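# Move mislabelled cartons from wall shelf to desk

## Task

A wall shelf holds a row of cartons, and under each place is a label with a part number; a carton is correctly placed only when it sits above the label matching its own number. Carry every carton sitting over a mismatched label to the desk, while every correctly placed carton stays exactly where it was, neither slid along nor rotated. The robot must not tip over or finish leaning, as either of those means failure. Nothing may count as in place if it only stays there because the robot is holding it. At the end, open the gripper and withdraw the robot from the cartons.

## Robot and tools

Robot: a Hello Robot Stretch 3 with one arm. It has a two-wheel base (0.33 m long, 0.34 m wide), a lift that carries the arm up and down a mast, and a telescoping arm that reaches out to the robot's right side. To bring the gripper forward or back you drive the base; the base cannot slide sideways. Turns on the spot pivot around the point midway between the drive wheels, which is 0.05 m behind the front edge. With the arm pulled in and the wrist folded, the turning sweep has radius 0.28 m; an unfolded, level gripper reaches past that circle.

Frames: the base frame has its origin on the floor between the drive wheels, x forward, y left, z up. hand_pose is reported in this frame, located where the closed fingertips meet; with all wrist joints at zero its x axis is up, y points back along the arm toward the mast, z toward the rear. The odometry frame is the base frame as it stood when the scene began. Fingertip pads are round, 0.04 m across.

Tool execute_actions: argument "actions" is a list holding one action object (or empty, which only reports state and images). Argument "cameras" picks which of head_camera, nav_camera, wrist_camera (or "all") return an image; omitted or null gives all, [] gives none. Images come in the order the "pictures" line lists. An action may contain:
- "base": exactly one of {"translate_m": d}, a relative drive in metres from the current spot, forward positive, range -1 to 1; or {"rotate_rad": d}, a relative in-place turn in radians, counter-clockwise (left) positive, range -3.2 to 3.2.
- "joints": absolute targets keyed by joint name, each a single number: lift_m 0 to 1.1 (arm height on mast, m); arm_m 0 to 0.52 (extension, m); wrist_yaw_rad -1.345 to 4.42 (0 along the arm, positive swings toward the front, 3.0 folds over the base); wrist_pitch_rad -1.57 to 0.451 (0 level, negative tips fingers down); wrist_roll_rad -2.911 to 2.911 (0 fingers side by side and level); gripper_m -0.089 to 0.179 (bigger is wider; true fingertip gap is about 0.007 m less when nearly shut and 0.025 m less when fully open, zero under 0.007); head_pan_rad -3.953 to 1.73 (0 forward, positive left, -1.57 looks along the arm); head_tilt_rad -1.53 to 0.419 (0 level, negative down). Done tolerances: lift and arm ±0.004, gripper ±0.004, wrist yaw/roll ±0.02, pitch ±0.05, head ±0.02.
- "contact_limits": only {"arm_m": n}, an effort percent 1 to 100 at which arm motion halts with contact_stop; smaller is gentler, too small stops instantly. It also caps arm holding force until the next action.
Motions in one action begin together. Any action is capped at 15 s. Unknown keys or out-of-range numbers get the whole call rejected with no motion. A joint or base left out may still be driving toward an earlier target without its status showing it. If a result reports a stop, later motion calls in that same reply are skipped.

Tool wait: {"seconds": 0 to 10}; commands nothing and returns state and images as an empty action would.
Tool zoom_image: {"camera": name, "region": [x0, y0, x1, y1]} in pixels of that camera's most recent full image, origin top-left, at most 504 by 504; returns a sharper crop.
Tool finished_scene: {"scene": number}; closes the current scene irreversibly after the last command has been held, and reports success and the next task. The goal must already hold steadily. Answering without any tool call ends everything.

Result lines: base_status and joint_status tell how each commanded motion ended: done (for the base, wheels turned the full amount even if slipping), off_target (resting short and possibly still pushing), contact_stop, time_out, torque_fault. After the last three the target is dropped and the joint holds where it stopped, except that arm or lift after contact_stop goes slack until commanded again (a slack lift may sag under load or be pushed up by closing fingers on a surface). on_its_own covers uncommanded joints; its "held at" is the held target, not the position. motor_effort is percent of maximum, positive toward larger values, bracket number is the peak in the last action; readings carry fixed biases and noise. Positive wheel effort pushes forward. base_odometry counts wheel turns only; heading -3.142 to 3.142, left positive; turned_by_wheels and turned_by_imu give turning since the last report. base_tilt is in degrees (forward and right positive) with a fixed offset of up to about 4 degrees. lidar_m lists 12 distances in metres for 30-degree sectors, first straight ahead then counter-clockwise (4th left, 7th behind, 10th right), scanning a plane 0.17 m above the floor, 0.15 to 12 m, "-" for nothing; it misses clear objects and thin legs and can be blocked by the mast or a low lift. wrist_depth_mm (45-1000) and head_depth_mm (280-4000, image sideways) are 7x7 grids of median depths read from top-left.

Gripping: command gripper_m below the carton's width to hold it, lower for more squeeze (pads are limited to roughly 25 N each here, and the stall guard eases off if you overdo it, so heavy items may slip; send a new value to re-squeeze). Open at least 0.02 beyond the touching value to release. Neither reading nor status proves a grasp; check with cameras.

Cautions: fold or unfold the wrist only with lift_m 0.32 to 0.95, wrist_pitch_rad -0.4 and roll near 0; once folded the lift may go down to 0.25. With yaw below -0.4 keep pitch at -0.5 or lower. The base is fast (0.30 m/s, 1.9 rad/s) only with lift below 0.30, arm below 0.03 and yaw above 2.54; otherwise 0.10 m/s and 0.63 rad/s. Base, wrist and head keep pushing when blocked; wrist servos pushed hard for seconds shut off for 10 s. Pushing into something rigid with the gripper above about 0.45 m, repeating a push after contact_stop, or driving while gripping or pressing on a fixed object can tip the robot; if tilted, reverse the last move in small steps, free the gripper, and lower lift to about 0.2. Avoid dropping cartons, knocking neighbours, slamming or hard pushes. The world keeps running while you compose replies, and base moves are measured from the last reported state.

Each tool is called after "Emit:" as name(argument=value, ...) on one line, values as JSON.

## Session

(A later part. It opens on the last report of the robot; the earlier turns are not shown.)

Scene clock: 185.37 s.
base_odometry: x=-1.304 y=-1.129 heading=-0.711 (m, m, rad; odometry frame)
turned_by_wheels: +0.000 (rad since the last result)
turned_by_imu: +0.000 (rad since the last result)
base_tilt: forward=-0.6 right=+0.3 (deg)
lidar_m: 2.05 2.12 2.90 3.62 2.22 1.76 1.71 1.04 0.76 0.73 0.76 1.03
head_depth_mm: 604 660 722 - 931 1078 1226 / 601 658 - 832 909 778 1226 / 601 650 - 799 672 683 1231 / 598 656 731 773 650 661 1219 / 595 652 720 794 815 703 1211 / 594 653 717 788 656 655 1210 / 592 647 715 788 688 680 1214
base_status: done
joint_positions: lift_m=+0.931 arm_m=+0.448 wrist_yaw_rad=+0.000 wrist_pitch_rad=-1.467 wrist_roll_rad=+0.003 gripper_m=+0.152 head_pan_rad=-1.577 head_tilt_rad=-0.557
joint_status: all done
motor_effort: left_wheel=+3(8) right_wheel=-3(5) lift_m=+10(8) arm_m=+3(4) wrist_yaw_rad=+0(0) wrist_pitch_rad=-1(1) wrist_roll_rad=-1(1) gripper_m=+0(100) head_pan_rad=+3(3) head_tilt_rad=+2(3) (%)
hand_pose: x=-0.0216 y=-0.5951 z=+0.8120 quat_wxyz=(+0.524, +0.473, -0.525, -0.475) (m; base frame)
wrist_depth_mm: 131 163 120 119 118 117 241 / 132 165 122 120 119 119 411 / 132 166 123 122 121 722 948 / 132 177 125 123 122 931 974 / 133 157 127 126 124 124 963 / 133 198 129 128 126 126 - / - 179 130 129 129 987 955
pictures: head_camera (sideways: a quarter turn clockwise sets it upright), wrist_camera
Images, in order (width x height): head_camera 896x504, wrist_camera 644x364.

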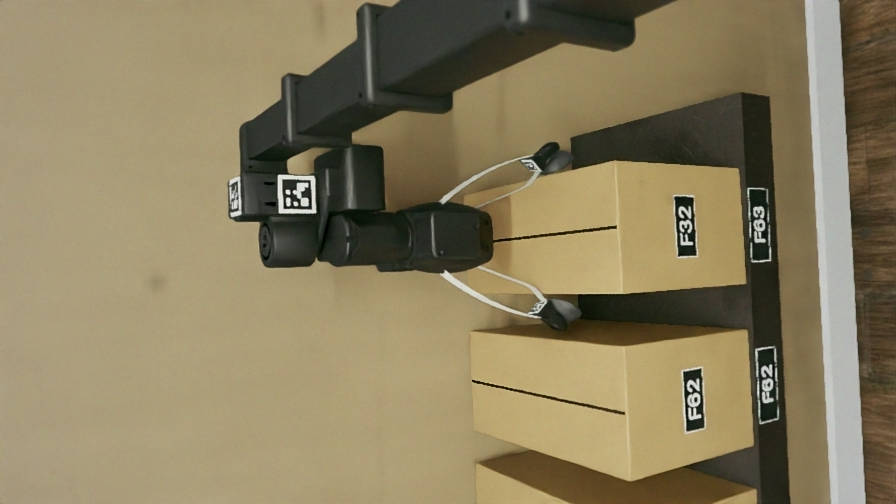

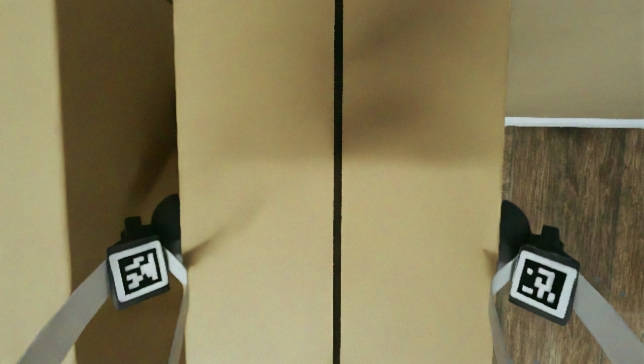

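Emit:
execute_actions(actions=[{"joints": {"gripper_m": 0.09}}], cameras=["head_camera", "wrist_camera"])

Scene clock: 189.23 s.
base_odometry: x=-1.304 y=-1.129 heading=-0.711 (m, m, rad; odometry frame)
turned_by_wheels: +0.000 (rad since the last result)
turned_by_imu: +0.000 (rad since the last result)
base_tilt: forward=-0.6 right=+0.3 (deg)
lidar_m: 2.05 2.13 2.89 3.60 2.21 1.76 1.71 1.05 0.76 0.73 0.76 1.04
head_depth_mm: 604 662 724 - 925 1080 1225 / 603 661 - 831 908 778 1225 / 600 649 - 801 671 685 1231 / 599 656 727 775 651 664 1225 / 597 653 720 789 814 706 1211 / 593 650 720 785 657 655 1211 / 592 648 714 789 689 682 1214
base_status: not commanded
joint_positions: lift_m=+0.931 arm_m=+0.448 wrist_yaw_rad=+0.000 wrist_pitch_rad=-1.468 wrist_roll_rad=+0.003 gripper_m=+0.119 head_pan_rad=-1.577 head_tilt_rad=-0.557
joint_status: gripper_m off_target (ended at +0.119, target +0.090)
motor_effort: left_wheel=+3(3) right_wheel=-3(3) lift_m=+10(10) arm_m=+3(4) wrist_yaw_rad=+0(0) wrist_pitch_rad=-1(1) wrist_roll_rad=-1(1) gripper_m=-100(100) head_pan_rad=+4(4) head_tilt_rad=+2(2) (%)
hand_pose: x=-0.0216 y=-0.5950 z=+0.8120 quat_wxyz=(+0.524, +0.473, -0.525, -0.475) (m; base frame)
wrist_depth_mm: 132 164 121 119 117 118 243 / 132 165 122 121 119 119 402 / 133 177 124 123 122 691 916 / 133 177 126 124 123 947 943 / 133 158 127 126 125 124 960 / 133 209 129 128 126 126 960 / - 180 131 130 128 974 974
pictures: head_camera (sideways: a quarter turn clockwise sets it upright), wrist_camera
Images, in order (width x height): head_camera 896x504, wrist_camera 644x364.

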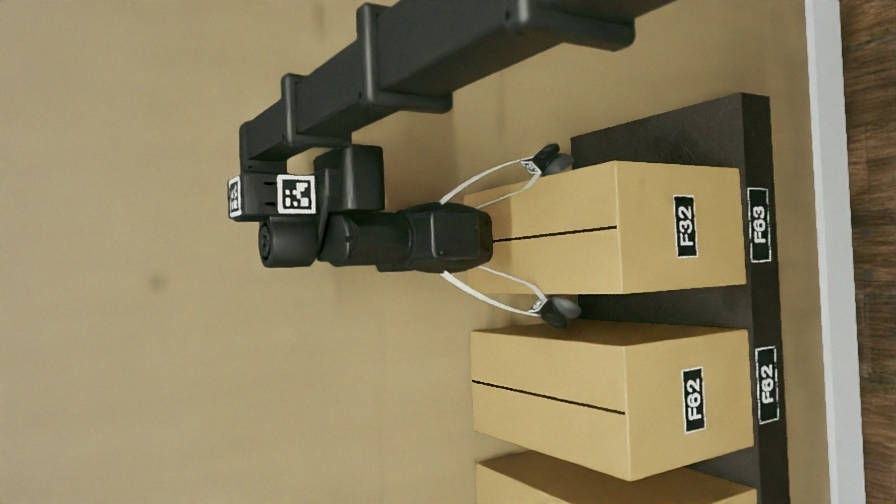

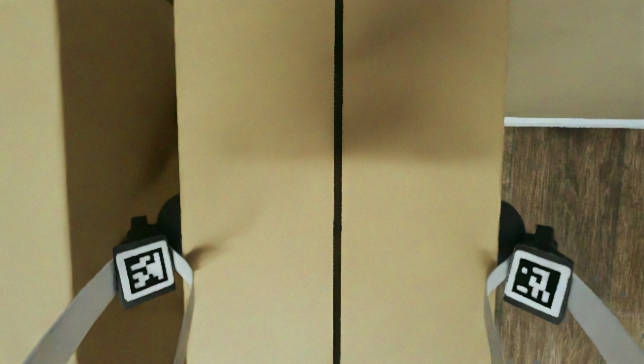

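Emit:
execute_actions(actions=[], cameras=["wrist_camera"])

Scene clock: 191.57 s.
base_odometry: x=-1.304 y=-1.129 heading=-0.711 (m, m, rad; odometry frame)
turned_by_wheels: +0.000 (rad since the last result)
turned_by_imu: +0.000 (rad since the last result)
base_tilt: forward=-0.5 right=+0.4 (deg)
lidar_m: 2.05 2.12 2.90 3.59 2.21 1.76 1.71 1.05 0.76 0.73 0.76 1.04
head_depth_mm: 605 662 721 - 934 1078 1228 / 600 660 - 831 910 778 1236 / 599 649 - 801 672 685 1226 / 598 655 728 775 650 663 1222 / 596 653 723 794 809 704 1206 / 595 651 717 787 657 655 1219 / 591 647 714 788 690 681 1211
base_status: not commanded
joint_positions: lift_m=+0.931 arm_m=+0.448 wrist_yaw_rad=+0.000 wrist_pitch_rad=-1.468 wrist_roll_rad=+0.003 gripper_m=+0.094 head_pan_rad=-1.577 head_tilt_rad=-0.557
joint_status: gripper_m off_target (ended at +0.119, target +0.090)
on_its_own: gripper_m moved -0.026 to your old target +0.090
motor_effort: left_wheel=+3(3) right_wheel=-4(3) lift_m=+10(10) arm_m=+3(4) wrist_yaw_rad=+0(0) wrist_pitch_rad=-1(1) wrist_roll_rad=-1(1) gripper_m=-35(100) head_pan_rad=+3(4) head_tilt_rad=+3(2) (%)
hand_pose: x=-0.0216 y=-0.5950 z=+0.8120 quat_wxyz=(+0.524, +0.473, -0.525, -0.475) (m; base frame)
wrist_depth_mm: 131 164 121 120 118 118 243 / 132 164 122 121 120 120 403 / 132 176 124 123 121 689 942 / 133 177 126 124 124 947 934 / 133 157 128 127 125 124 944 / 133 207 129 128 126 126 993 / - 178 131 130 128 989 996
pictures: wrist_camera
Images, in order (width x height): wrist_camera 644x364.

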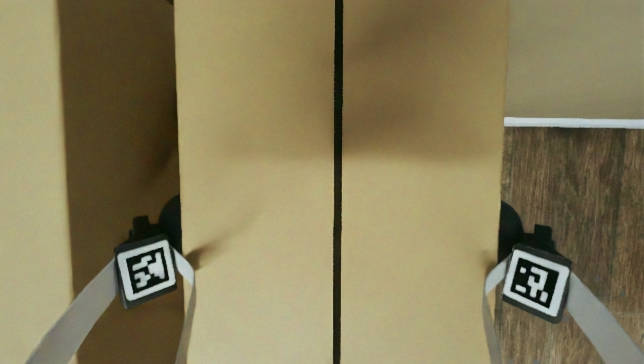

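Emit:
execute_actions(actions=[{"joints": {"gripper_m": 0.045}}], cameras=[])

Scene clock: 195.60 s.
base_odometry: x=-1.304 y=-1.129 heading=-0.711 (m, m, rad; odometry frame)
turned_by_wheels: +0.000 (rad since the last result)
turned_by_imu: +0.000 (rad since the last result)
base_tilt: forward=-0.5 right=+0.3 (deg)
lidar_m: 2.05 2.12 2.89 3.65 2.21 1.76 1.71 1.05 0.76 0.73 0.76 1.03
head_depth_mm: 604 664 722 - 929 1076 1222 / 602 659 - 829 913 778 1228 / 600 647 - 800 670 683 1223 / 599 654 730 775 650 664 1215 / 596 654 721 793 817 704 1218 / 594 651 718 788 656 654 1215 / 591 647 714 787 689 680 1214
base_status: not commanded
joint_positions: lift_m=+0.931 arm_m=+0.448 wrist_yaw_rad=+0.000 wrist_pitch_rad=-1.468 wrist_roll_rad=+0.003 gripper_m=+0.088 head_pan_rad=-1.577 head_tilt_rad=-0.557
joint_status: gripper_m off_target (ended at +0.088, target +0.045)
motor_effort: left_wheel=+3(3) right_wheel=-3(3) lift_m=+10(10) arm_m=+4(4) wrist_yaw_rad=+0(0) wrist_pitch_rad=-1(1) wrist_roll_rad=-1(1) gripper_m=-100(100) head_pan_rad=+4(3) head_tilt_rad=+2(2) (%)
hand_pose: x=-0.0216 y=-0.5950 z=+0.8120 quat_wxyz=(+0.524, +0.473, -0.525, -0.475) (m; base frame)
wrist_depth_mm: 132 163 121 120 119 118 241 / 132 165 123 121 120 120 395 / 133 176 124 123 122 688 907 / 132 178 126 124 123 942 921 / 133 157 127 127 124 124 994 / 133 206 129 128 127 125 976 / - 179 132 130 129 988 -
pictures: none
No camera images: the call's "cameras" was empty. Leave "cameras" out to get every camera's image.

Emit:
execute_actions(actions=[], cameras=[])

Scene clock: 197.43 s.
base_odometry: x=-1.304 y=-1.129 heading=-0.711 (m, m, rad; odometry frame)
turned_by_wheels: +0.000 (rad since the last result)
turned_by_imu: +0.000 (rad since the last result)
base_tilt: forward=-0.6 right=+0.3 (deg)
lidar_m: 2.05 2.12 2.90 3.60 2.21 1.76 1.72 1.04 0.76 0.73 0.76 1.04
head_depth_mm: 605 662 724 - 934 1085 1226 / 602 660 - 835 911 780 1234 / 599 649 - 799 671 685 1232 / 598 655 727 778 650 664 1221 / 596 653 718 794 813 705 1209 / 594 650 716 786 659 655 1209 / 590 647 717 787 689 678 1218
base_status: not commanded
joint_positions: lift_m=+0.931 arm_m=+0.448 wrist_yaw_rad=+0.000 wrist_pitch_rad=-1.468 wrist_roll_rad=+0.003 gripper_m=+0.077 head_pan_rad=-1.577 head_tilt_rad=-0.557
joint_status: gripper_m off_target (ended at +0.088, target +0.045)
on_its_own: gripper_m moved -0.011 toward your old target +0.045
motor_effort: left_wheel=+3(3) right_wheel=-3(3) lift_m=+10(10) arm_m=+3(4) wrist_yaw_rad=+0(0) wrist_pitch_rad=-1(1) wrist_roll_rad=-1(1) gripper_m=-100(100) head_pan_rad=+3(3) head_tilt_rad=+2(2) (%)
hand_pose: x=-0.0216 y=-0.5950 z=+0.8120 quat_wxyz=(+0.524, +0.473, -0.525, -0.475) (m; base frame)
wrist_depth_mm: 131 163 121 119 118 117 244 / 132 164 123 121 119 120 398 / 132 177 124 123 122 692 939 / 132 177 126 124 124 923 921 / 133 157 128 126 125 124 963 / 133 199 130 128 127 126 962 / - 179 132 130 128 - 992
pictures: none
No camera images: the call's "cameras" was empty. Leave "cameras" out to get every camera's image.

Emit:
execute_actions(actions=[], cameras=["wrist_camera"])

Scene clock: 214.13 s.
base_odometry: x=-1.304 y=-1.129 heading=-0.711 (m, m, rad; odometry frame)
turned_by_wheels: +0.000 (rad since the last result)
turned_by_imu: +0.000 (rad since the last result)
base_tilt: forward=-0.5 right=+0.3 (deg)
lidar_m: 2.05 2.12 2.89 3.61 2.21 1.76 1.71 1.05 0.76 0.73 0.76 1.04
head_depth_mm: 602 663 721 - 931 1082 1229 / 601 660 - 831 913 781 1228 / 600 649 - 800 671 684 1220 / 598 655 729 776 651 665 1214 / 597 651 722 794 811 703 1210 / 595 649 716 787 656 656 1210 / 591 647 713 784 691 680 1218
base_status: not commanded
joint_positions: lift_m=+0.931 arm_m=+0.448 wrist_yaw_rad=+0.000 wrist_pitch_rad=-1.468 wrist_roll_rad=+0.003 gripper_m=+0.101 head_pan_rad=-1.577 head_tilt_rad=-0.557
joint_status: gripper_m off_target (ended at +0.088, target +0.045)
on_its_own: gripper_m is held at +0.100, not at your +0.045, by its stall guard, which is not easing now
motor_effort: left_wheel=+2(3) right_wheel=-3(3) lift_m=+10(10) arm_m=+4(4) wrist_yaw_rad=+0(0) wrist_pitch_rad=-1(1) wrist_roll_rad=-1(1) gripper_m=-60(100) head_pan_rad=+3(3) head_tilt_rad=+2(2) (%)
hand_pose: x=-0.0216 y=-0.5950 z=+0.8120 quat_wxyz=(+0.524, +0.473, -0.525, -0.475) (m; base frame)
wrist_depth_mm: 131 165 120 120 118 117 241 / 131 164 122 121 120 120 406 / 132 177 125 123 121 702 938 / 133 176 126 125 123 965 925 / 133 157 128 126 125 125 965 / 133 207 129 128 126 126 938 / - 179 131 131 129 970 983
pictures: wrist_camera
Images, in order (width x height): wrist_camera 644x364.

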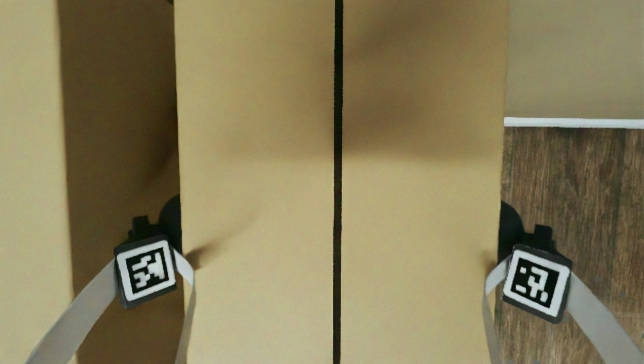

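Emit:
execute_actions(actions=[{"joints": {"lift_m": 0.95}}], cameras=["head_camera", "wrist_camera"])

Scene clock: 217.87 s.
base_odometry: x=-1.304 y=-1.129 heading=-0.711 (m, m, rad; odometry frame)
turned_by_wheels: +0.000 (rad since the last result)
turned_by_imu: +0.000 (rad since the last result)
base_tilt: forward=-0.5 right=+0.4 (deg)
lidar_m: 2.05 2.12 2.90 3.60 2.21 1.76 1.71 1.05 0.76 0.73 0.76 1.04
head_depth_mm: 605 663 712 - 959 1075 1230 / 602 655 - 830 910 778 1230 / 599 648 - 800 639 683 1231 / 598 655 723 757 630 664 1223 / 596 653 719 791 819 704 1217 / 593 649 717 789 655 656 1214 / 591 646 714 786 690 679 1220
base_status: not commanded
joint_positions: lift_m=+0.949 arm_m=+0.448 wrist_yaw_rad=+0.000 wrist_pitch_rad=-1.468 wrist_roll_rad=+0.003 gripper_m=+0.101 head_pan_rad=-1.577 head_tilt_rad=-0.556
joint_status: all done
on_its_own: gripper_m is held at +0.100, not at your +0.045, by its stall guard, which is not easing now
motor_effort: left_wheel=+3(3) right_wheel=-3(4) lift_m=+37(38) arm_m=+3(4) wrist_yaw_rad=+0(0) wrist_pitch_rad=+0(1) wrist_roll_rad=-1(1) gripper_m=-52(60) head_pan_rad=+3(3) head_tilt_rad=+2(2) (%)
hand_pose: x=-0.0216 y=-0.5949 z=+0.8306 quat_wxyz=(+0.524, +0.473, -0.525, -0.475) (m; base frame)
wrist_depth_mm: 141 175 124 122 121 213 243 / 142 177 126 125 123 327 401 / 144 177 127 126 125 720 986 / 147 177 129 129 127 977 971 / 150 158 132 130 128 129 - / 152 166 133 133 130 129 997 / - 178 136 134 133 - -
pictures: head_camera (sideways: a quarter turn clockwise sets it upright), wrist_camera
Images, in order (width x height): head_camera 896x504, wrist_camera 644x364.

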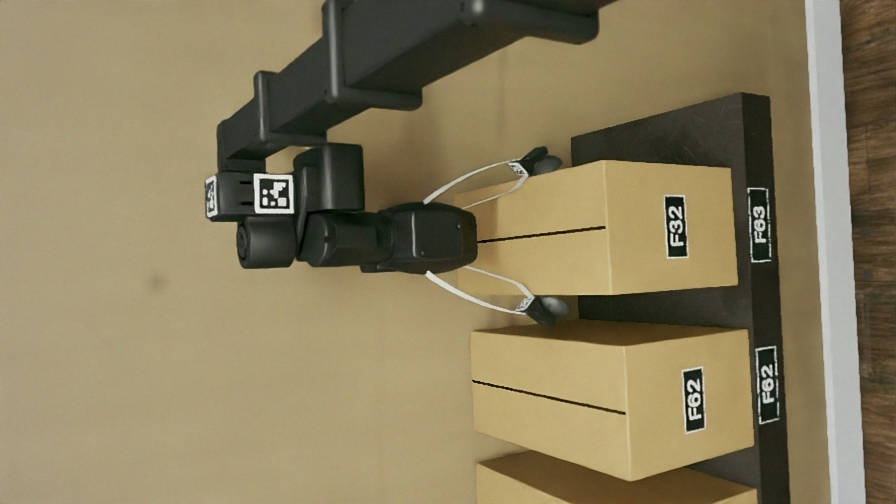

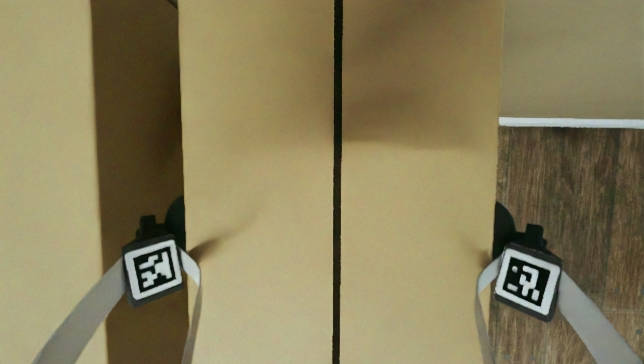

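Emit:
execute_actions(actions=[{"joints": {"gripper_m": 0.095, "lift_m": 0.96}}], cameras=["wrist_camera"])

Scene clock: 221.57 s.
base_odometry: x=-1.304 y=-1.129 heading=-0.711 (m, m, rad; odometry frame)
turned_by_wheels: +0.000 (rad since the last result)
turned_by_imu: +0.000 (rad since the last result)
base_tilt: forward=-0.6 right=+0.4 (deg)
lidar_m: 2.05 2.12 2.90 3.61 2.21 1.76 1.71 1.04 0.76 0.73 0.76 1.03
head_depth_mm: 603 663 710 - 949 1076 1220 / 602 649 - 820 910 781 1227 / 599 639 749 792 626 683 1229 / 597 648 - 740 615 665 1225 / 594 653 718 791 701 702 1209 / 593 650 716 788 656 655 1223 / 593 648 716 782 689 679 1216
base_status: not commanded
joint_positions: lift_m=+0.959 arm_m=+0.448 wrist_yaw_rad=+0.000 wrist_pitch_rad=-1.468 wrist_roll_rad=+0.003 gripper_m=+0.096 head_pan_rad=-1.577 head_tilt_rad=-0.556
joint_status: all done
motor_effort: left_wheel=+4(3) right_wheel=-4(3) lift_m=+37(38) arm_m=+4(3) wrist_yaw_rad=+0(0) wrist_pitch_rad=+0(0) wrist_roll_rad=-1(1) gripper_m=-58(100) head_pan_rad=+3(3) head_tilt_rad=+2(2) (%)
hand_pose: x=-0.0216 y=-0.5949 z=+0.8406 quat_wxyz=(+0.524, +0.473, -0.525, -0.475) (m; base frame)
wrist_depth_mm: 151 176 124 123 122 211 244 / 152 177 126 125 123 323 403 / 155 178 127 126 125 696 - / 156 177 130 128 127 976 959 / 160 160 131 130 129 129 990 / 163 167 134 132 130 131 - / - 179 136 135 132 - -
pictures: wrist_camera
Images, in order (width x height): wrist_camera 644x364.

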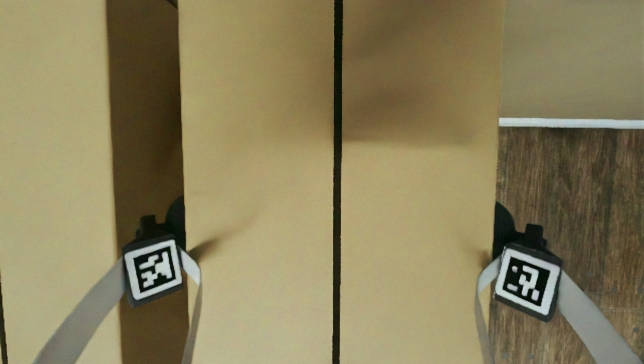

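Emit:
execute_actions(actions=[{"joints": {"lift_m": 1.04, "arm_m": 0.1, "head_tilt_rad": -0.8}}], cameras=["nav_camera", "wrist_camera"])

Scene clock: 228.57 s.
base_odometry: x=-1.304 y=-1.129 heading=-0.711 (m, m, rad; odometry frame)
turned_by_wheels: +0.000 (rad since the last result)
turned_by_imu: +0.000 (rad since the last result)
base_tilt: forward=-0.5 right=+0.4 (deg)
lidar_m: 2.05 2.12 2.89 3.60 2.21 1.76 1.71 1.04 0.76 0.73 0.76 1.04
head_depth_mm: - - - 1000 1240 1327 1141 / - - - 980 408 336 312 / - - - - 373 337 307 / - 707 - - 383 337 307 / 620 705 784 706 420 1251 1128 / 619 700 763 643 737 1335 1163 / 613 697 771 678 755 1332 1177
base_status: not commanded
joint_positions: lift_m=+1.039 arm_m=+0.100 wrist_yaw_rad=+0.000 wrist_pitch_rad=-1.468 wrist_roll_rad=+0.003 gripper_m=+0.096 head_pan_rad=-1.577 head_tilt_rad=-0.790
joint_status: all done
motor_effort: left_wheel=+4(3) right_wheel=-3(3) lift_m=+37(31) arm_m=-2(2) wrist_yaw_rad=+0(0) wrist_pitch_rad=-1(0) wrist_roll_rad=-1(1) gripper_m=-58(58) head_pan_rad=+3(1) head_tilt_rad=-3(15) (%)
hand_pose: x=-0.0216 y=-0.2474 z=+0.9206 quat_wxyz=(+0.524, +0.473, -0.525, -0.475) (m; base frame)
wrist_depth_mm: - - 124 123 121 939 - / - - 126 124 123 - - / - - 128 126 125 - - / - - 130 129 127 - - / - - 132 130 129 128 - / - - 134 132 130 130 - / - - 135 134 132 - -
pictures: nav_camera (sideways: a quarter turn counterclockwise sets it upright), wrist_camera
Images, in order (width x height): nav_camera 672x504, wrist_camera 644x364.

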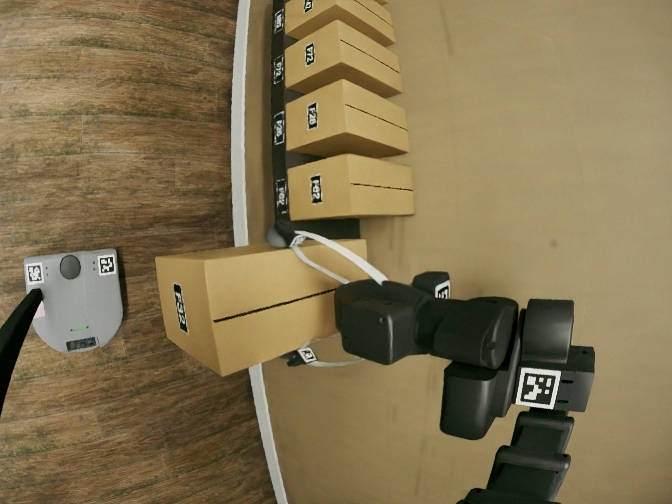

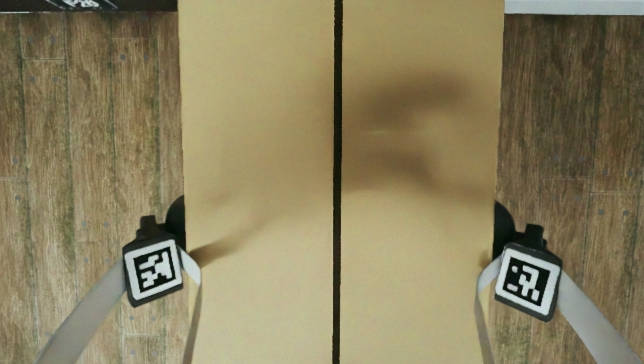

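Emit:
execute_actions(actions=[{"base": {"rotate_rad": 1.5}, "joints": {"head_pan_rad": 0.0, "head_tilt_rad": -0.25}}], cameras=["head_camera"])

Emit:
execute_actions(actions=[{"base": {"translate_m": 1.0}}], cameras=[])

Scene clock: 238.90 s.
base_odometry: x=-1.304 y=-1.129 heading=+0.789 (m, m, rad; odometry frame)
turned_by_wheels: +1.500 (rad since the last result)
turned_by_imu: +1.485 (rad since the last result)
base_tilt: forward=-0.5 right=+0.4 (deg)
lidar_m: 3.59 2.21 1.75 1.71 1.12 0.77 0.73 0.75 0.97 2.05 2.10 2.72
head_depth_mm: 3825 3927 - - 3012 2104 1631 / 3749 3910 - - 3021 2122 1623 / 3786 3883 - - 3069 2135 1648 / 3688 3905 - - 3085 2126 1653 / 3690 3822 3959 - 3089 2156 1665 / 3605 3828 - - 3114 2152 1658 / 3579 3770 3904 - 3122 2172 1668
base_status: done
joint_positions: lift_m=+1.039 arm_m=+0.100 wrist_yaw_rad=+0.000 wrist_pitch_rad=-1.468 wrist_roll_rad=+0.003 gripper_m=+0.096 head_pan_rad=-0.007 head_tilt_rad=-0.261
joint_status: all done
motor_effort: left_wheel=-2(6) right_wheel=+4(9) lift_m=+37(37) arm_m=-3(3) wrist_yaw_rad=+0(0) wrist_pitch_rad=-1(0) wrist_roll_rad=-1(1) gripper_m=-58(58) head_pan_rad=+4(43) head_tilt_rad=+3(23) (%)
hand_pose: x=-0.0216 y=-0.2474 z=+0.9206 quat_wxyz=(+0.524, +0.473, -0.525, -0.475) (m; base frame)
wrist_depth_mm: - - 124 123 122 - 866 / - - 126 124 123 - 890 / - - 128 126 125 - 870 / - - 129 128 127 - 863 / - - 131 130 129 128 909 / - - 133 133 130 130 845 / - - 136 134 132 - 919
pictures: head_camera (sideways: a quarter turn clockwise sets it upright)
Images, in order (width x height): head_camera 896x504.

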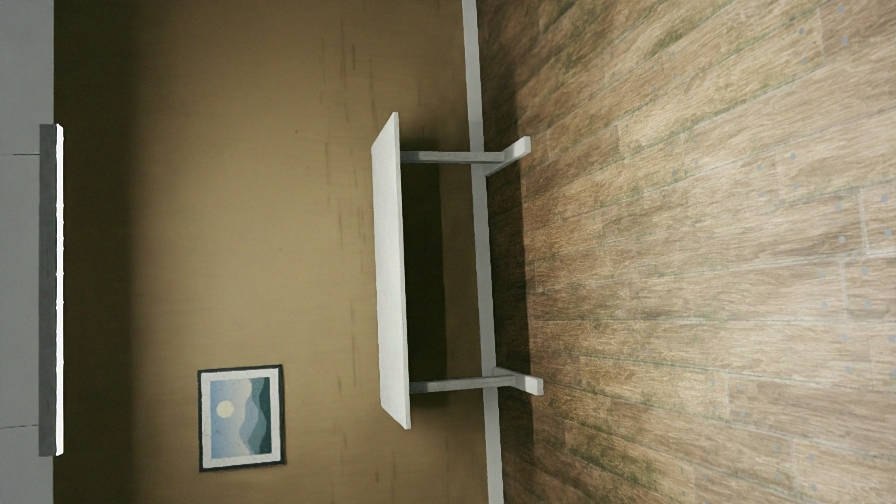

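Scene clock: 249.83 s.
base_odometry: x=-0.599 y=-0.419 heading=+0.789 (m, m, rad; odometry frame)
turned_by_wheels: +0.000 (rad since the last result)
turned_by_imu: +0.001 (rad since the last result)
base_tilt: forward=-0.6 right=+0.3 (deg)
lidar_m: 2.64 2.72 1.58 1.38 1.82 1.83 1.73 1.77 2.09 1.98 2.02 2.61
head_depth_mm: 2816 2956 3076 3303 2994 2124 1626 / 2801 2945 3088 2906 2842 2124 1640 / 2769 2869 3006 3119 3051 2134 1644 / 2730 2862 3030 3122 3056 2138 1640 / 2725 2817 2987 3085 3089 2145 1652 / 2672 2819 2985 3009 2930 2163 1665 / 2656 2766 2922 3028 3095 2187 1670
base_status: done
joint_positions: lift_m=+1.039 arm_m=+0.100 wrist_yaw_rad=+0.000 wrist_pitch_rad=-1.468 wrist_roll_rad=+0.003 gripper_m=+0.096 head_pan_rad=-0.007 head_tilt_rad=-0.261
joint_status: not commanded
motor_effort: left_wheel=-3(4) right_wheel=+4(8) lift_m=+37(37) arm_m=-2(2) wrist_yaw_rad=-1(1) wrist_pitch_rad=+0(0) wrist_roll_rad=-1(1) gripper_m=-58(58) head_pan_rad=+3(4) head_tilt_rad=+3(4) (%)
hand_pose: x=-0.0216 y=-0.2474 z=+0.9206 quat_wxyz=(+0.524, +0.473, -0.525, -0.475) (m; base frame)
wrist_depth_mm: - - 124 123 122 - - / - - 126 124 124 - - / - - 128 126 124 - - / - - 130 128 127 - - / - - 132 130 129 128 - / - - 134 132 131 130 - / - - 136 134 132 - -
pictures: none
No camera images: the call's "cameras" was empty. Leave "cameras" out to get every camera's image.

Emit:
execute_actions(actions=[{"base": {"translate_m": 1.0}, "joints": {"head_tilt_rad": -0.45}}], cameras=["head_camera"])

Scene clock: 269.77 s.
base_odometry: x=+0.105 y=+0.290 heading=+0.789 (m, m, rad; odometry frame)
turned_by_wheels: +0.000 (rad since the last result)
turned_by_imu: +0.000 (rad since the last result)
base_tilt: forward=-0.6 right=+0.4 (deg)
lidar_m: 2.03 1.67 1.96 1.46 1.89 2.46 2.74 2.78 2.03 1.91 1.93 1.70
head_depth_mm: 1798 1943 2058 1634 2011 1700 1380 / 1792 1936 2057 1636 2220 1700 1386 / 1762 1903 2014 1557 2192 1710 1390 / 1743 1909 1979 1570 2220 1707 1401 / 1731 1871 1978 1579 2201 1728 1393 / 1715 1843 1963 1584 2243 1734 1401 / 1706 1835 1938 1602 2079 1734 1408
base_status: done
joint_positions: lift_m=+1.039 arm_m=+0.100 wrist_yaw_rad=+0.000 wrist_pitch_rad=-1.468 wrist_roll_rad=+0.003 gripper_m=+0.096 head_pan_rad=-0.007 head_tilt_rad=-0.445
joint_status: all done
motor_effort: left_wheel=-3(4) right_wheel=+4(10) lift_m=+37(37) arm_m=-3(3) wrist_yaw_rad=+0(0) wrist_pitch_rad=+0(0) wrist_roll_rad=-1(1) gripper_m=-58(58) head_pan_rad=+4(3) head_tilt_rad=-2(15) (%)
hand_pose: x=-0.0216 y=-0.2474 z=+0.9206 quat_wxyz=(+0.524, +0.473, -0.525, -0.475) (m; base frame)
wrist_depth_mm: - - 124 122 121 - - / - - 126 124 124 - - / - - 128 126 125 - - / - - 130 128 127 - - / - - 131 130 129 128 - / - - 134 132 131 130 - / - - 136 134 133 - -
pictures: head_camera (sideways: a quarter turn clockwise sets it upright)
Images, in order (width x height): head_camera 896x504.

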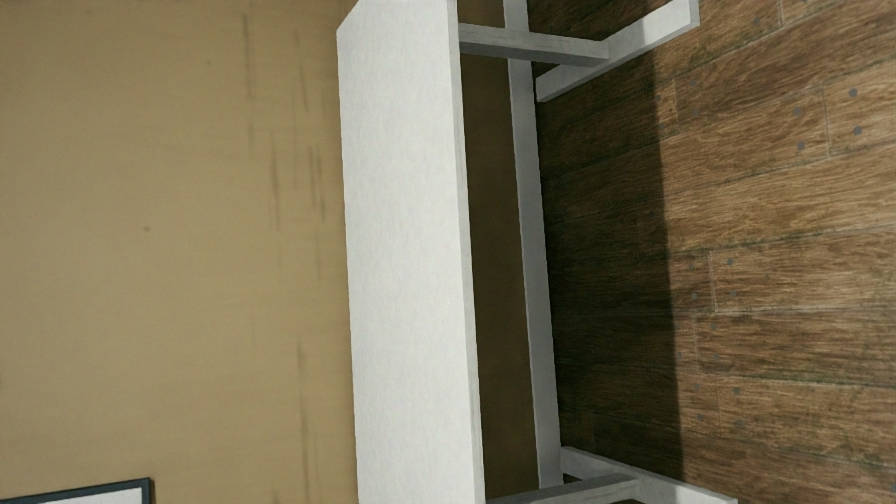

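Emit:
execute_actions(actions=[{"base": {"translate_m": 0.74}, "joints": {"head_tilt_rad": -0.85, "lift_m": 1.09}}], cameras=["head_camera"])

Scene clock: 287.03 s.
base_odometry: x=+0.627 y=+0.815 heading=+0.789 (m, m, rad; odometry frame)
turned_by_wheels: +0.000 (rad since the last result)
turned_by_imu: +0.000 (rad since the last result)
base_tilt: forward=-0.6 right=+0.4 (deg)
lidar_m: 1.28 1.02 1.72 1.84 1.54 2.15 3.47 2.84 1.97 1.84 1.87 1.04
head_depth_mm: 1183 1144 914 774 1465 1292 1143 / 1175 1157 917 779 1487 1287 1152 / 1167 1160 923 761 1482 1307 1148 / 1153 1168 926 767 1494 1300 1150 / 1137 1175 929 763 1508 1304 1161 / 1120 1175 929 769 1495 1305 1155 / 1111 1185 932 772 1477 1314 1158
base_status: done
joint_positions: lift_m=+1.089 arm_m=+0.100 wrist_yaw_rad=+0.000 wrist_pitch_rad=-1.468 wrist_roll_rad=+0.003 gripper_m=+0.096 head_pan_rad=-0.007 head_tilt_rad=-0.839
joint_status: all done
motor_effort: left_wheel=-3(4) right_wheel=+4(8) lift_m=+37(34) arm_m=-2(3) wrist_yaw_rad=-1(1) wrist_pitch_rad=+0(0) wrist_roll_rad=-1(1) gripper_m=-58(58) head_pan_rad=+3(3) head_tilt_rad=-3(19) (%)
hand_pose: x=-0.0216 y=-0.2474 z=+0.9706 quat_wxyz=(+0.524, +0.473, -0.525, -0.475) (m; base frame)
wrist_depth_mm: - - 124 122 121 - - / - - 126 125 123 - - / - - 127 126 125 - - / - - 130 128 127 - - / - - 131 130 129 128 - / - - 133 132 130 131 - / - - 136 134 133 - -
pictures: head_camera (sideways: a quarter turn clockwise sets it upright)
Images, in order (width x height): head_camera 896x504.

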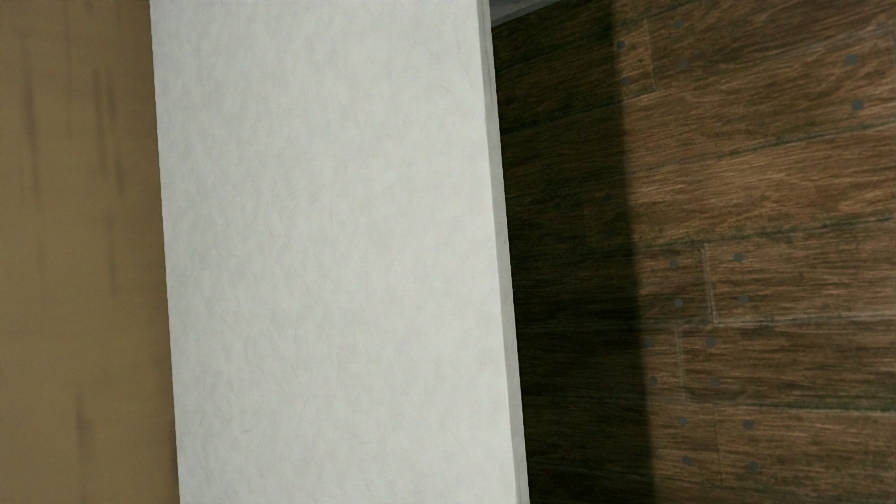

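Emit:
execute_actions(actions=[{"base": {"rotate_rad": 1.63}, "joints": {"arm_m": 0.51, "lift_m": 1.06, "head_pan_rad": -1.57, "head_tilt_rad": -0.7}}], cameras=["head_camera", "wrist_camera"])

Scene clock: 299.33 s.
base_odometry: x=+0.627 y=+0.815 heading=+2.418 (m, m, rad; odometry frame)
turned_by_wheels: +1.630 (rad since the last result)
turned_by_imu: +1.613 (rad since the last result)
base_tilt: forward=-0.5 right=+0.4 (deg)
lidar_m: 1.54 1.77 2.15 3.46 2.64 1.93 1.84 1.84 1.04 1.29 1.02 1.82
head_depth_mm: 1135 1249 1127 877 757 1380 1192 / 1130 1250 1139 880 761 1388 1197 / 1145 1245 638 666 763 1388 1200 / 1104 1225 627 647 765 1393 1209 / 1101 1241 1109 892 765 1403 1212 / 1097 1232 1161 893 769 1396 1210 / 1097 1227 1166 900 774 1412 1212
base_status: done
joint_positions: lift_m=+1.061 arm_m=+0.510 wrist_yaw_rad=+0.000 wrist_pitch_rad=-1.469 wrist_roll_rad=+0.003 gripper_m=+0.096 head_pan_rad=-1.563 head_tilt_rad=-0.705
joint_status: all done
motor_effort: left_wheel=-1(7) right_wheel=+3(9) lift_m=+11(31) arm_m=+4(2) wrist_yaw_rad=-1(1) wrist_pitch_rad=+0(1) wrist_roll_rad=-1(1) gripper_m=-58(58) head_pan_rad=-4(42) head_tilt_rad=+2(12) (%)
hand_pose: x=-0.0216 y=-0.6568 z=+0.9420 quat_wxyz=(+0.524, +0.473, -0.525, -0.475) (m; base frame)
wrist_depth_mm: 380 379 124 122 122 356 362 / 389 382 126 124 123 362 366 / 396 390 128 126 125 374 368 / 399 400 129 128 127 380 376 / 410 404 132 130 128 128 383 / 415 403 133 132 130 130 384 / - - 136 135 133 397 395
pictures: head_camera (sideways: a quarter turn clockwise sets it upright), wrist_camera
Images, in order (width x height): head_camera 896x504, wrist_camera 644x364.

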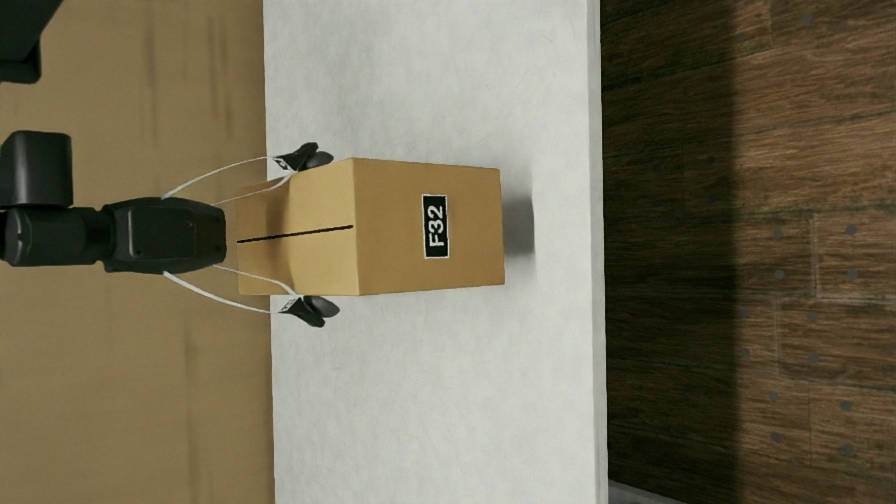

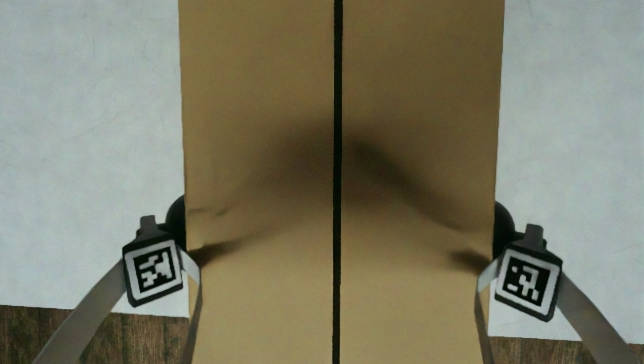

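Emit:
execute_actions(actions=[{"joints": {"lift_m": 0.992}}], cameras=["head_camera", "wrist_camera"])

Scene clock: 304.17 s.
base_odometry: x=+0.627 y=+0.815 heading=+2.418 (m, m, rad; odometry frame)
turned_by_wheels: +0.000 (rad since the last result)
turned_by_imu: +0.000 (rad since the last result)
base_tilt: forward=-0.6 right=+0.4 (deg)
lidar_m: 1.55 1.78 2.16 3.47 2.64 1.93 1.84 1.83 1.04 1.29 1.01 1.82
head_depth_mm: 1080 - 1106 880 757 1377 1194 / - 1272 1138 879 760 1386 1193 / - 1265 1094 668 742 1387 1201 / 1083 1222 737 654 730 1400 1203 / 1106 1236 1155 892 769 1396 1200 / 1101 1229 1158 895 770 1405 1208 / 1099 1232 1164 901 774 1407 1210
base_status: not commanded
joint_positions: lift_m=+0.993 arm_m=+0.510 wrist_yaw_rad=+0.000 wrist_pitch_rad=-1.469 wrist_roll_rad=+0.003 gripper_m=+0.096 head_pan_rad=-1.563 head_tilt_rad=-0.705
joint_status: all done
motor_effort: left_wheel=-2(3) right_wheel=+3(3) lift_m=+10(11) arm_m=+4(4) wrist_yaw_rad=+0(0) wrist_pitch_rad=+0(0) wrist_roll_rad=-1(1) gripper_m=-58(58) head_pan_rad=-4(3) head_tilt_rad=+2(2) (%)
hand_pose: x=-0.0216 y=-0.6568 z=+0.8740 quat_wxyz=(+0.524, +0.473, -0.525, -0.475) (m; base frame)
wrist_depth_mm: 315 311 124 123 122 292 297 / 317 313 126 125 123 301 298 / 323 323 127 126 125 308 302 / 330 324 129 128 126 311 305 / 332 332 131 130 129 128 309 / 343 337 134 132 131 130 316 / - 336 136 134 133 326 320
pictures: head_camera (sideways: a quarter turn clockwise sets it upright), wrist_camera
Images, in order (width x height): head_camera 896x504, wrist_camera 644x364.

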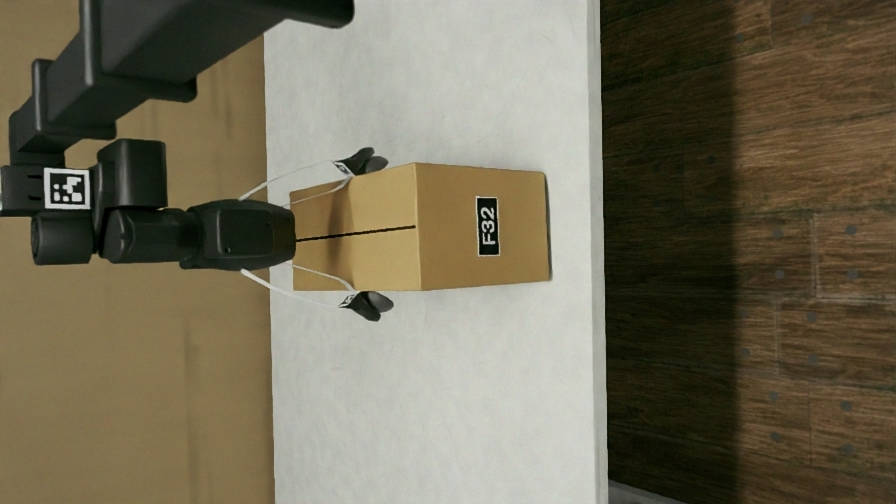

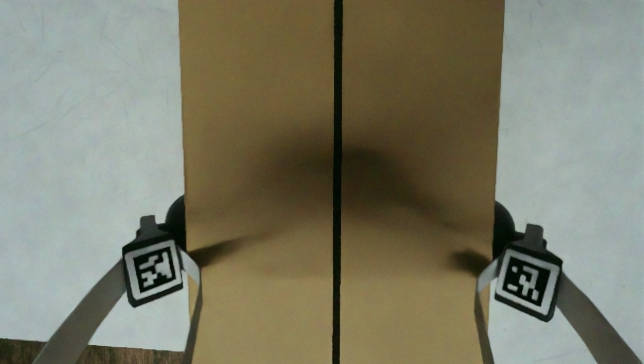

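Emit:
execute_actions(actions=[{"joints": {"lift_m": 0.985}}], cameras=["head_camera"])

Scene clock: 306.90 s.
base_odometry: x=+0.627 y=+0.815 heading=+2.418 (m, m, rad; odometry frame)
turned_by_wheels: +0.000 (rad since the last result)
turned_by_imu: +0.000 (rad since the last result)
base_tilt: forward=-0.6 right=+0.4 (deg)
lidar_m: 1.54 1.78 2.15 3.44 2.65 1.93 1.84 1.83 1.04 1.29 1.02 1.82
head_depth_mm: 1093 - 1114 876 757 1374 1199 / - 1269 1142 877 763 1380 1198 / - 1267 1098 668 740 1381 1199 / 1081 1219 748 662 728 1390 1204 / 1105 1241 1154 892 768 1400 1209 / 1103 1235 1162 895 772 1399 1214 / 1097 1234 1167 897 772 1398 1215
base_status: not commanded
joint_positions: lift_m=+0.986 arm_m=+0.510 wrist_yaw_rad=+0.000 wrist_pitch_rad=-1.469 wrist_roll_rad=+0.003 gripper_m=+0.096 head_pan_rad=-1.563 head_tilt_rad=-0.705
joint_status: all done
motor_effort: left_wheel=-2(2) right_wheel=+3(3) lift_m=+10(11) arm_m=+3(4) wrist_yaw_rad=+0(0) wrist_pitch_rad=+0(1) wrist_roll_rad=-1(1) gripper_m=-58(58) head_pan_rad=-3(3) head_tilt_rad=+1(2) (%)
hand_pose: x=-0.0216 y=-0.6568 z=+0.8670 quat_wxyz=(+0.524, +0.473, -0.525, -0.475) (m; base frame)
wrist_depth_mm: 306 305 124 124 122 288 290 / 312 307 126 124 123 295 293 / 315 315 128 127 125 299 299 / 323 319 129 128 127 303 302 / 329 322 131 130 129 128 305 / 330 331 133 133 131 130 310 / 336 337 135 135 133 319 315
pictures: head_camera (sideways: a quarter turn clockwise sets it upright)
Images, in order (width x height): head_camera 896x504.

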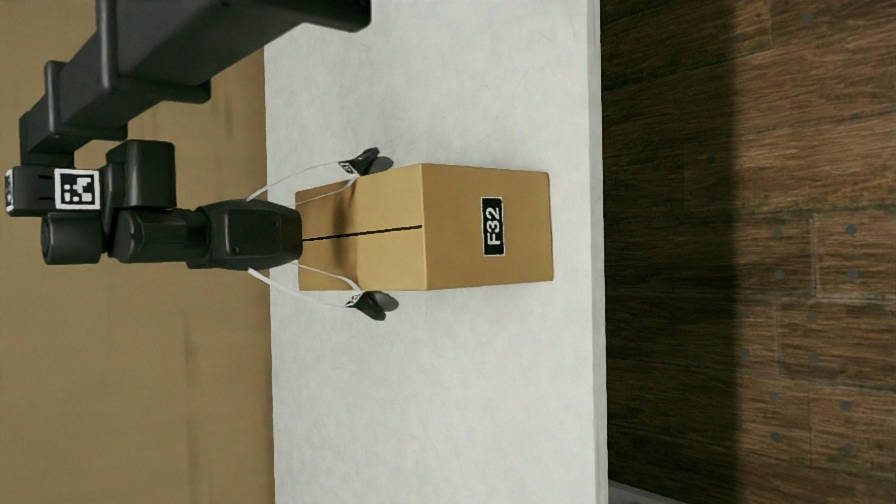

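Emit:
execute_actions(actions=[{"joints": {"lift_m": 0.982, "gripper_m": 0.17}}], cameras=["wrist_camera"])

Scene clock: 311.03 s.
base_odometry: x=+0.627 y=+0.815 heading=+2.418 (m, m, rad; odometry frame)
turned_by_wheels: +0.000 (rad since the last result)
turned_by_imu: +0.000 (rad since the last result)
base_tilt: forward=-0.6 right=+0.4 (deg)
lidar_m: 1.55 1.78 2.16 3.47 2.65 1.93 1.84 1.84 1.04 1.29 1.02 1.82
head_depth_mm: 1094 - 1114 879 758 1382 1192 / 1071 1267 1137 881 760 1386 1200 / - 1269 1099 668 739 1385 1202 / 1094 1229 751 664 733 1391 1204 / 1101 1240 1153 890 768 1389 1207 / 1098 1235 1158 898 770 1404 1207 / 1097 1230 1167 898 772 1406 1212
base_status: not commanded
joint_positions: lift_m=+0.983 arm_m=+0.510 wrist_yaw_rad=+0.000 wrist_pitch_rad=-1.469 wrist_roll_rad=+0.003 gripper_m=+0.154 head_pan_rad=-1.563 head_tilt_rad=-0.705
joint_status: gripper_m off_target (ended at +0.154, target +0.170); the others done
motor_effort: left_wheel=-1(2) right_wheel=+3(3) lift_m=+9(10) arm_m=+4(4) wrist_yaw_rad=+0(0) wrist_pitch_rad=+0(0) wrist_roll_rad=-1(1) gripper_m=+100(99) head_pan_rad=-4(2) head_tilt_rad=+1(2) (%)
hand_pose: x=-0.0216 y=-0.6567 z=+0.8641 quat_wxyz=(+0.524, +0.473, -0.525, -0.475) (m; base frame)
wrist_depth_mm: 302 302 124 123 121 285 287 / 311 309 126 125 123 294 287 / 314 309 127 126 124 294 291 / 323 315 129 127 126 298 298 / 323 326 131 130 128 127 302 / 329 - 133 132 130 130 306 / 332 329 135 134 132 313 314
pictures: wrist_camera
Images, in order (width x height): wrist_camera 644x364.

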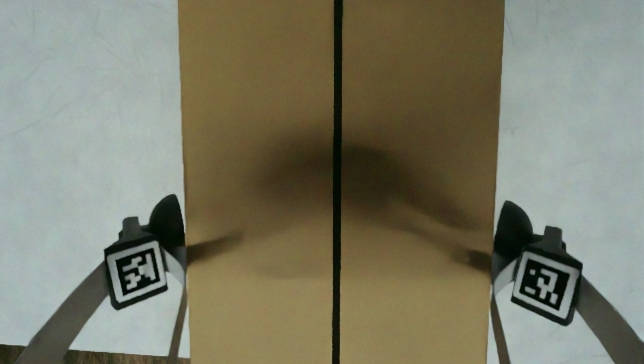

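Emit:
execute_actions(actions=[{"joints": {"lift_m": 1.0, "arm_m": 0.29}}], cameras=["head_camera"])

Scene clock: 339.73 s.
base_odometry: x=+0.627 y=+0.815 heading=+2.418 (m, m, rad; odometry frame)
turned_by_wheels: +0.000 (rad since the last result)
turned_by_imu: +0.000 (rad since the last result)
base_tilt: forward=-0.5 right=+0.4 (deg)
lidar_m: 1.54 1.77 2.15 3.46 2.64 1.93 1.84 1.83 1.04 1.28 1.01 1.82
head_depth_mm: 1086 - 1091 880 758 1379 1190 / 1072 - 1097 884 760 1382 1200 / 1075 - 1121 684 742 1384 1200 / 1092 1238 - 666 730 1392 1204 / 1107 1239 1157 907 765 1392 1202 / 1101 1231 1163 896 768 1391 1211 / 1093 1226 1175 902 773 1399 1211
base_status: not commanded
joint_positions: lift_m=+0.999 arm_m=+0.290 wrist_yaw_rad=+0.000 wrist_pitch_rad=-1.469 wrist_roll_rad=+0.003 gripper_m=+0.170 head_pan_rad=-1.563 head_tilt_rad=-0.705
joint_status: all done
on_its_own: gripper_m moved +0.016 to your old target +0.170
motor_effort: left_wheel=-2(2) right_wheel=+3(3) lift_m=+36(37) arm_m=-3(3) wrist_yaw_rad=-1(1) wrist_pitch_rad=+0(0) wrist_roll_rad=-1(1) gripper_m=+1(1) head_pan_rad=-3(3) head_tilt_rad=+2(2) (%)
hand_pose: x=-0.0216 y=-0.4373 z=+0.8807 quat_wxyz=(+0.524, +0.473, -0.525, -0.475) (m; base frame)
wrist_depth_mm: 320 322 194 161 160 306 303 / 328 323 323 275 308 310 307 / - 325 324 320 319 311 309 / - - - - - - - / - - - - - - - / - - - - - - - / - - - - - - -
pictures: head_camera (sideways: a quarter turn clockwise sets it upright)
Images, in order (width x height): head_camera 896x504.

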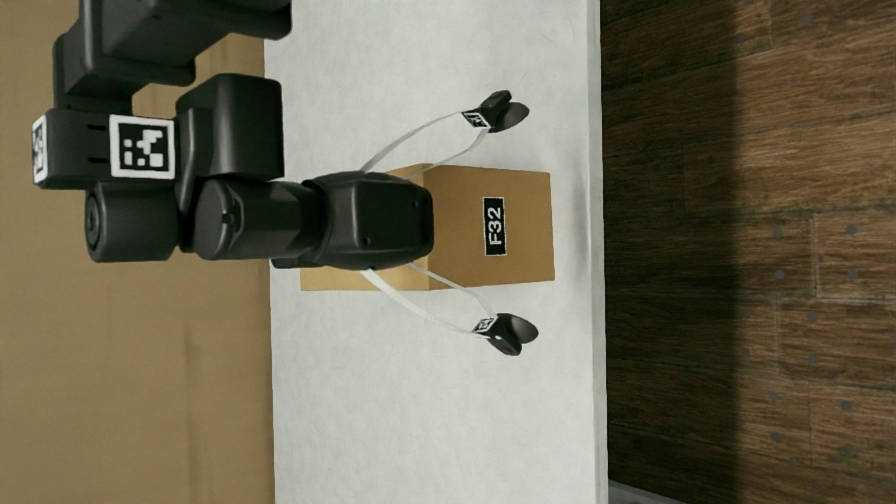

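Emit:
execute_actions(actions=[{"base": {"rotate_rad": 1.747}, "joints": {"lift_m": 0.68, "arm_m": 0.0, "gripper_m": 0.153, "head_pan_rad": 0.0, "head_tilt_rad": -0.3}}], cameras=[])

Emit:
execute_actions(actions=[{"base": {"translate_m": 0.35}, "joints": {"lift_m": 0.29, "wrist_yaw_rad": 2.62, "wrist_pitch_rad": -0.4}}], cameras=["nav_camera", "wrist_camera"])

Scene clock: 349.03 s.
base_odometry: x=+0.627 y=+0.815 heading=-2.118 (m, m, rad; odometry frame)
turned_by_wheels: +1.747 (rad since the last result)
turned_by_imu: +1.730 (rad since the last result)
base_tilt: forward=-0.5 right=+0.3 (deg)
lidar_m: 3.46 2.26 1.85 1.84 1.04 1.30 1.29 1.02 1.91 1.54 1.77 3.36
head_depth_mm: 3002 3176 3328 3531 2717 1983 1549 / 3020 3196 3384 3567 2745 1995 1563 / 3091 3215 3424 3665 2760 1994 1555 / 3148 3316 3470 3658 2780 2003 1567 / 3141 3343 3560 3759 2782 2031 1568 / 3219 3402 3583 3912 2789 2024 1579 / 3298 3462 3717 3813 2816 2039 1579
base_status: done
joint_positions: lift_m=+0.681 arm_m=+0.000 wrist_yaw_rad=+0.000 wrist_pitch_rad=-1.469 wrist_roll_rad=+0.003 gripper_m=+0.153 head_pan_rad=-0.007 head_tilt_rad=-0.310
joint_status: all done
motor_effort: left_wheel=-3(6) right_wheel=+5(10) lift_m=+10(34) arm_m=-2(2) wrist_yaw_rad=-1(0) wrist_pitch_rad=+0(0) wrist_roll_rad=-1(1) gripper_m=+0(100) head_pan_rad=+3(44) head_tilt_rad=+4(18) (%)
hand_pose: x=-0.0216 y=-0.1473 z=+0.5620 quat_wxyz=(+0.524, +0.473, -0.525, -0.475) (m; base frame)
wrist_depth_mm: 735 703 687 702 691 684 668 / 714 713 721 706 701 680 667 / 751 746 712 723 731 693 684 / 753 730 744 708 704 722 700 / 766 752 751 - - 706 716 / 794 757 754 - - 751 738 / 795 747 793 790 757 760 731
pictures: none
No camera images: the call's "cameras" was empty. Leave "cameras" out to get every camera's image.

Scene clock: 354.17 s.
base_odometry: x=+0.445 y=+0.516 heading=-2.118 (m, m, rad; odometry frame)
turned_by_wheels: +0.000 (rad since the last result)
turned_by_imu: +0.000 (rad since the last result)
base_tilt: forward=-0.5 right=+0.3 (deg)
lidar_m: 3.13 2.19 1.80 1.77 1.96 1.30 1.63 1.35 1.98 1.56 1.97 3.15
head_depth_mm: 2685 2844 2966 3196 2742 1977 1552 / 2729 2876 3063 3226 2722 1968 1560 / 2771 2934 3104 3244 2782 2011 1559 / 2801 3008 3096 3366 2792 2008 1574 / 2876 3028 3188 3388 2782 2029 1574 / 2909 3049 3270 3448 2809 2015 1557 / 2922 3117 3289 3566 2818 2049 1593
base_status: done
joint_positions: lift_m=+0.291 arm_m=+0.000 wrist_yaw_rad=+2.618 wrist_pitch_rad=-0.419 wrist_roll_rad=+0.003 gripper_m=+0.153 head_pan_rad=-0.007 head_tilt_rad=-0.309
joint_status: all done
motor_effort: left_wheel=-2(10) right_wheel=+4(10) lift_m=+10(6) arm_m=-2(2) wrist_yaw_rad=+2(5) wrist_pitch_rad=+10(11) wrist_roll_rad=-1(1) gripper_m=+0(0) head_pan_rad=+3(4) head_tilt_rad=+3(3) (%)
hand_pose: x=+0.0908 y=+0.0490 z=+0.3032 quat_wxyz=(+0.321, +0.707, -0.037, +0.629) (m; base frame)
wrist_depth_mm: - - - - - - - / - - - - - - - / 933 947 948 960 945 929 932 / 742 734 733 729 735 748 750 / 609 626 596 597 593 625 588 / - 482 507 509 517 493 530 / - - - 437 452 441 443
pictures: nav_camera (sideways: a quarter turn counterclockwise sets it upright), wrist_camera
Images, in order (width x height): nav_camera 672x504, wrist_camera 644x364.

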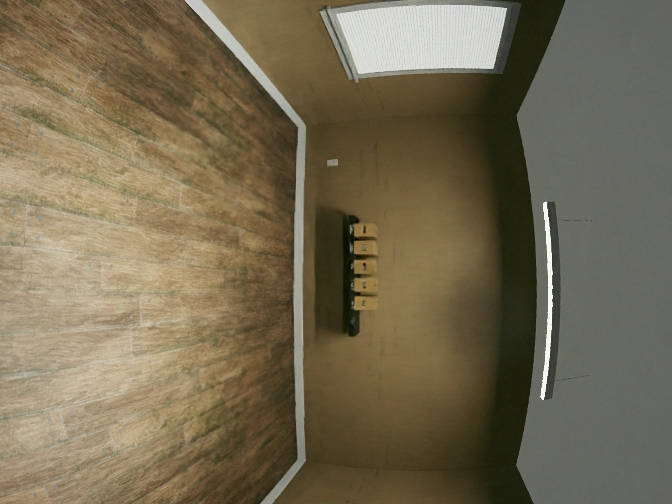

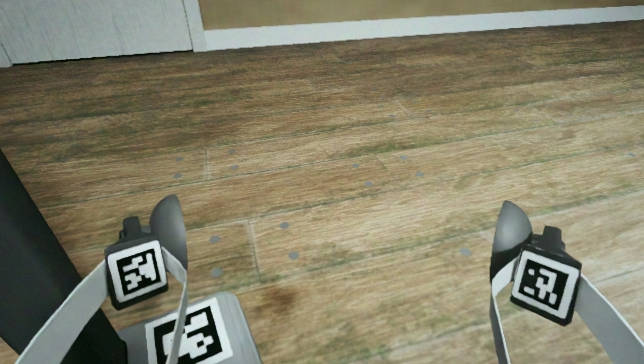

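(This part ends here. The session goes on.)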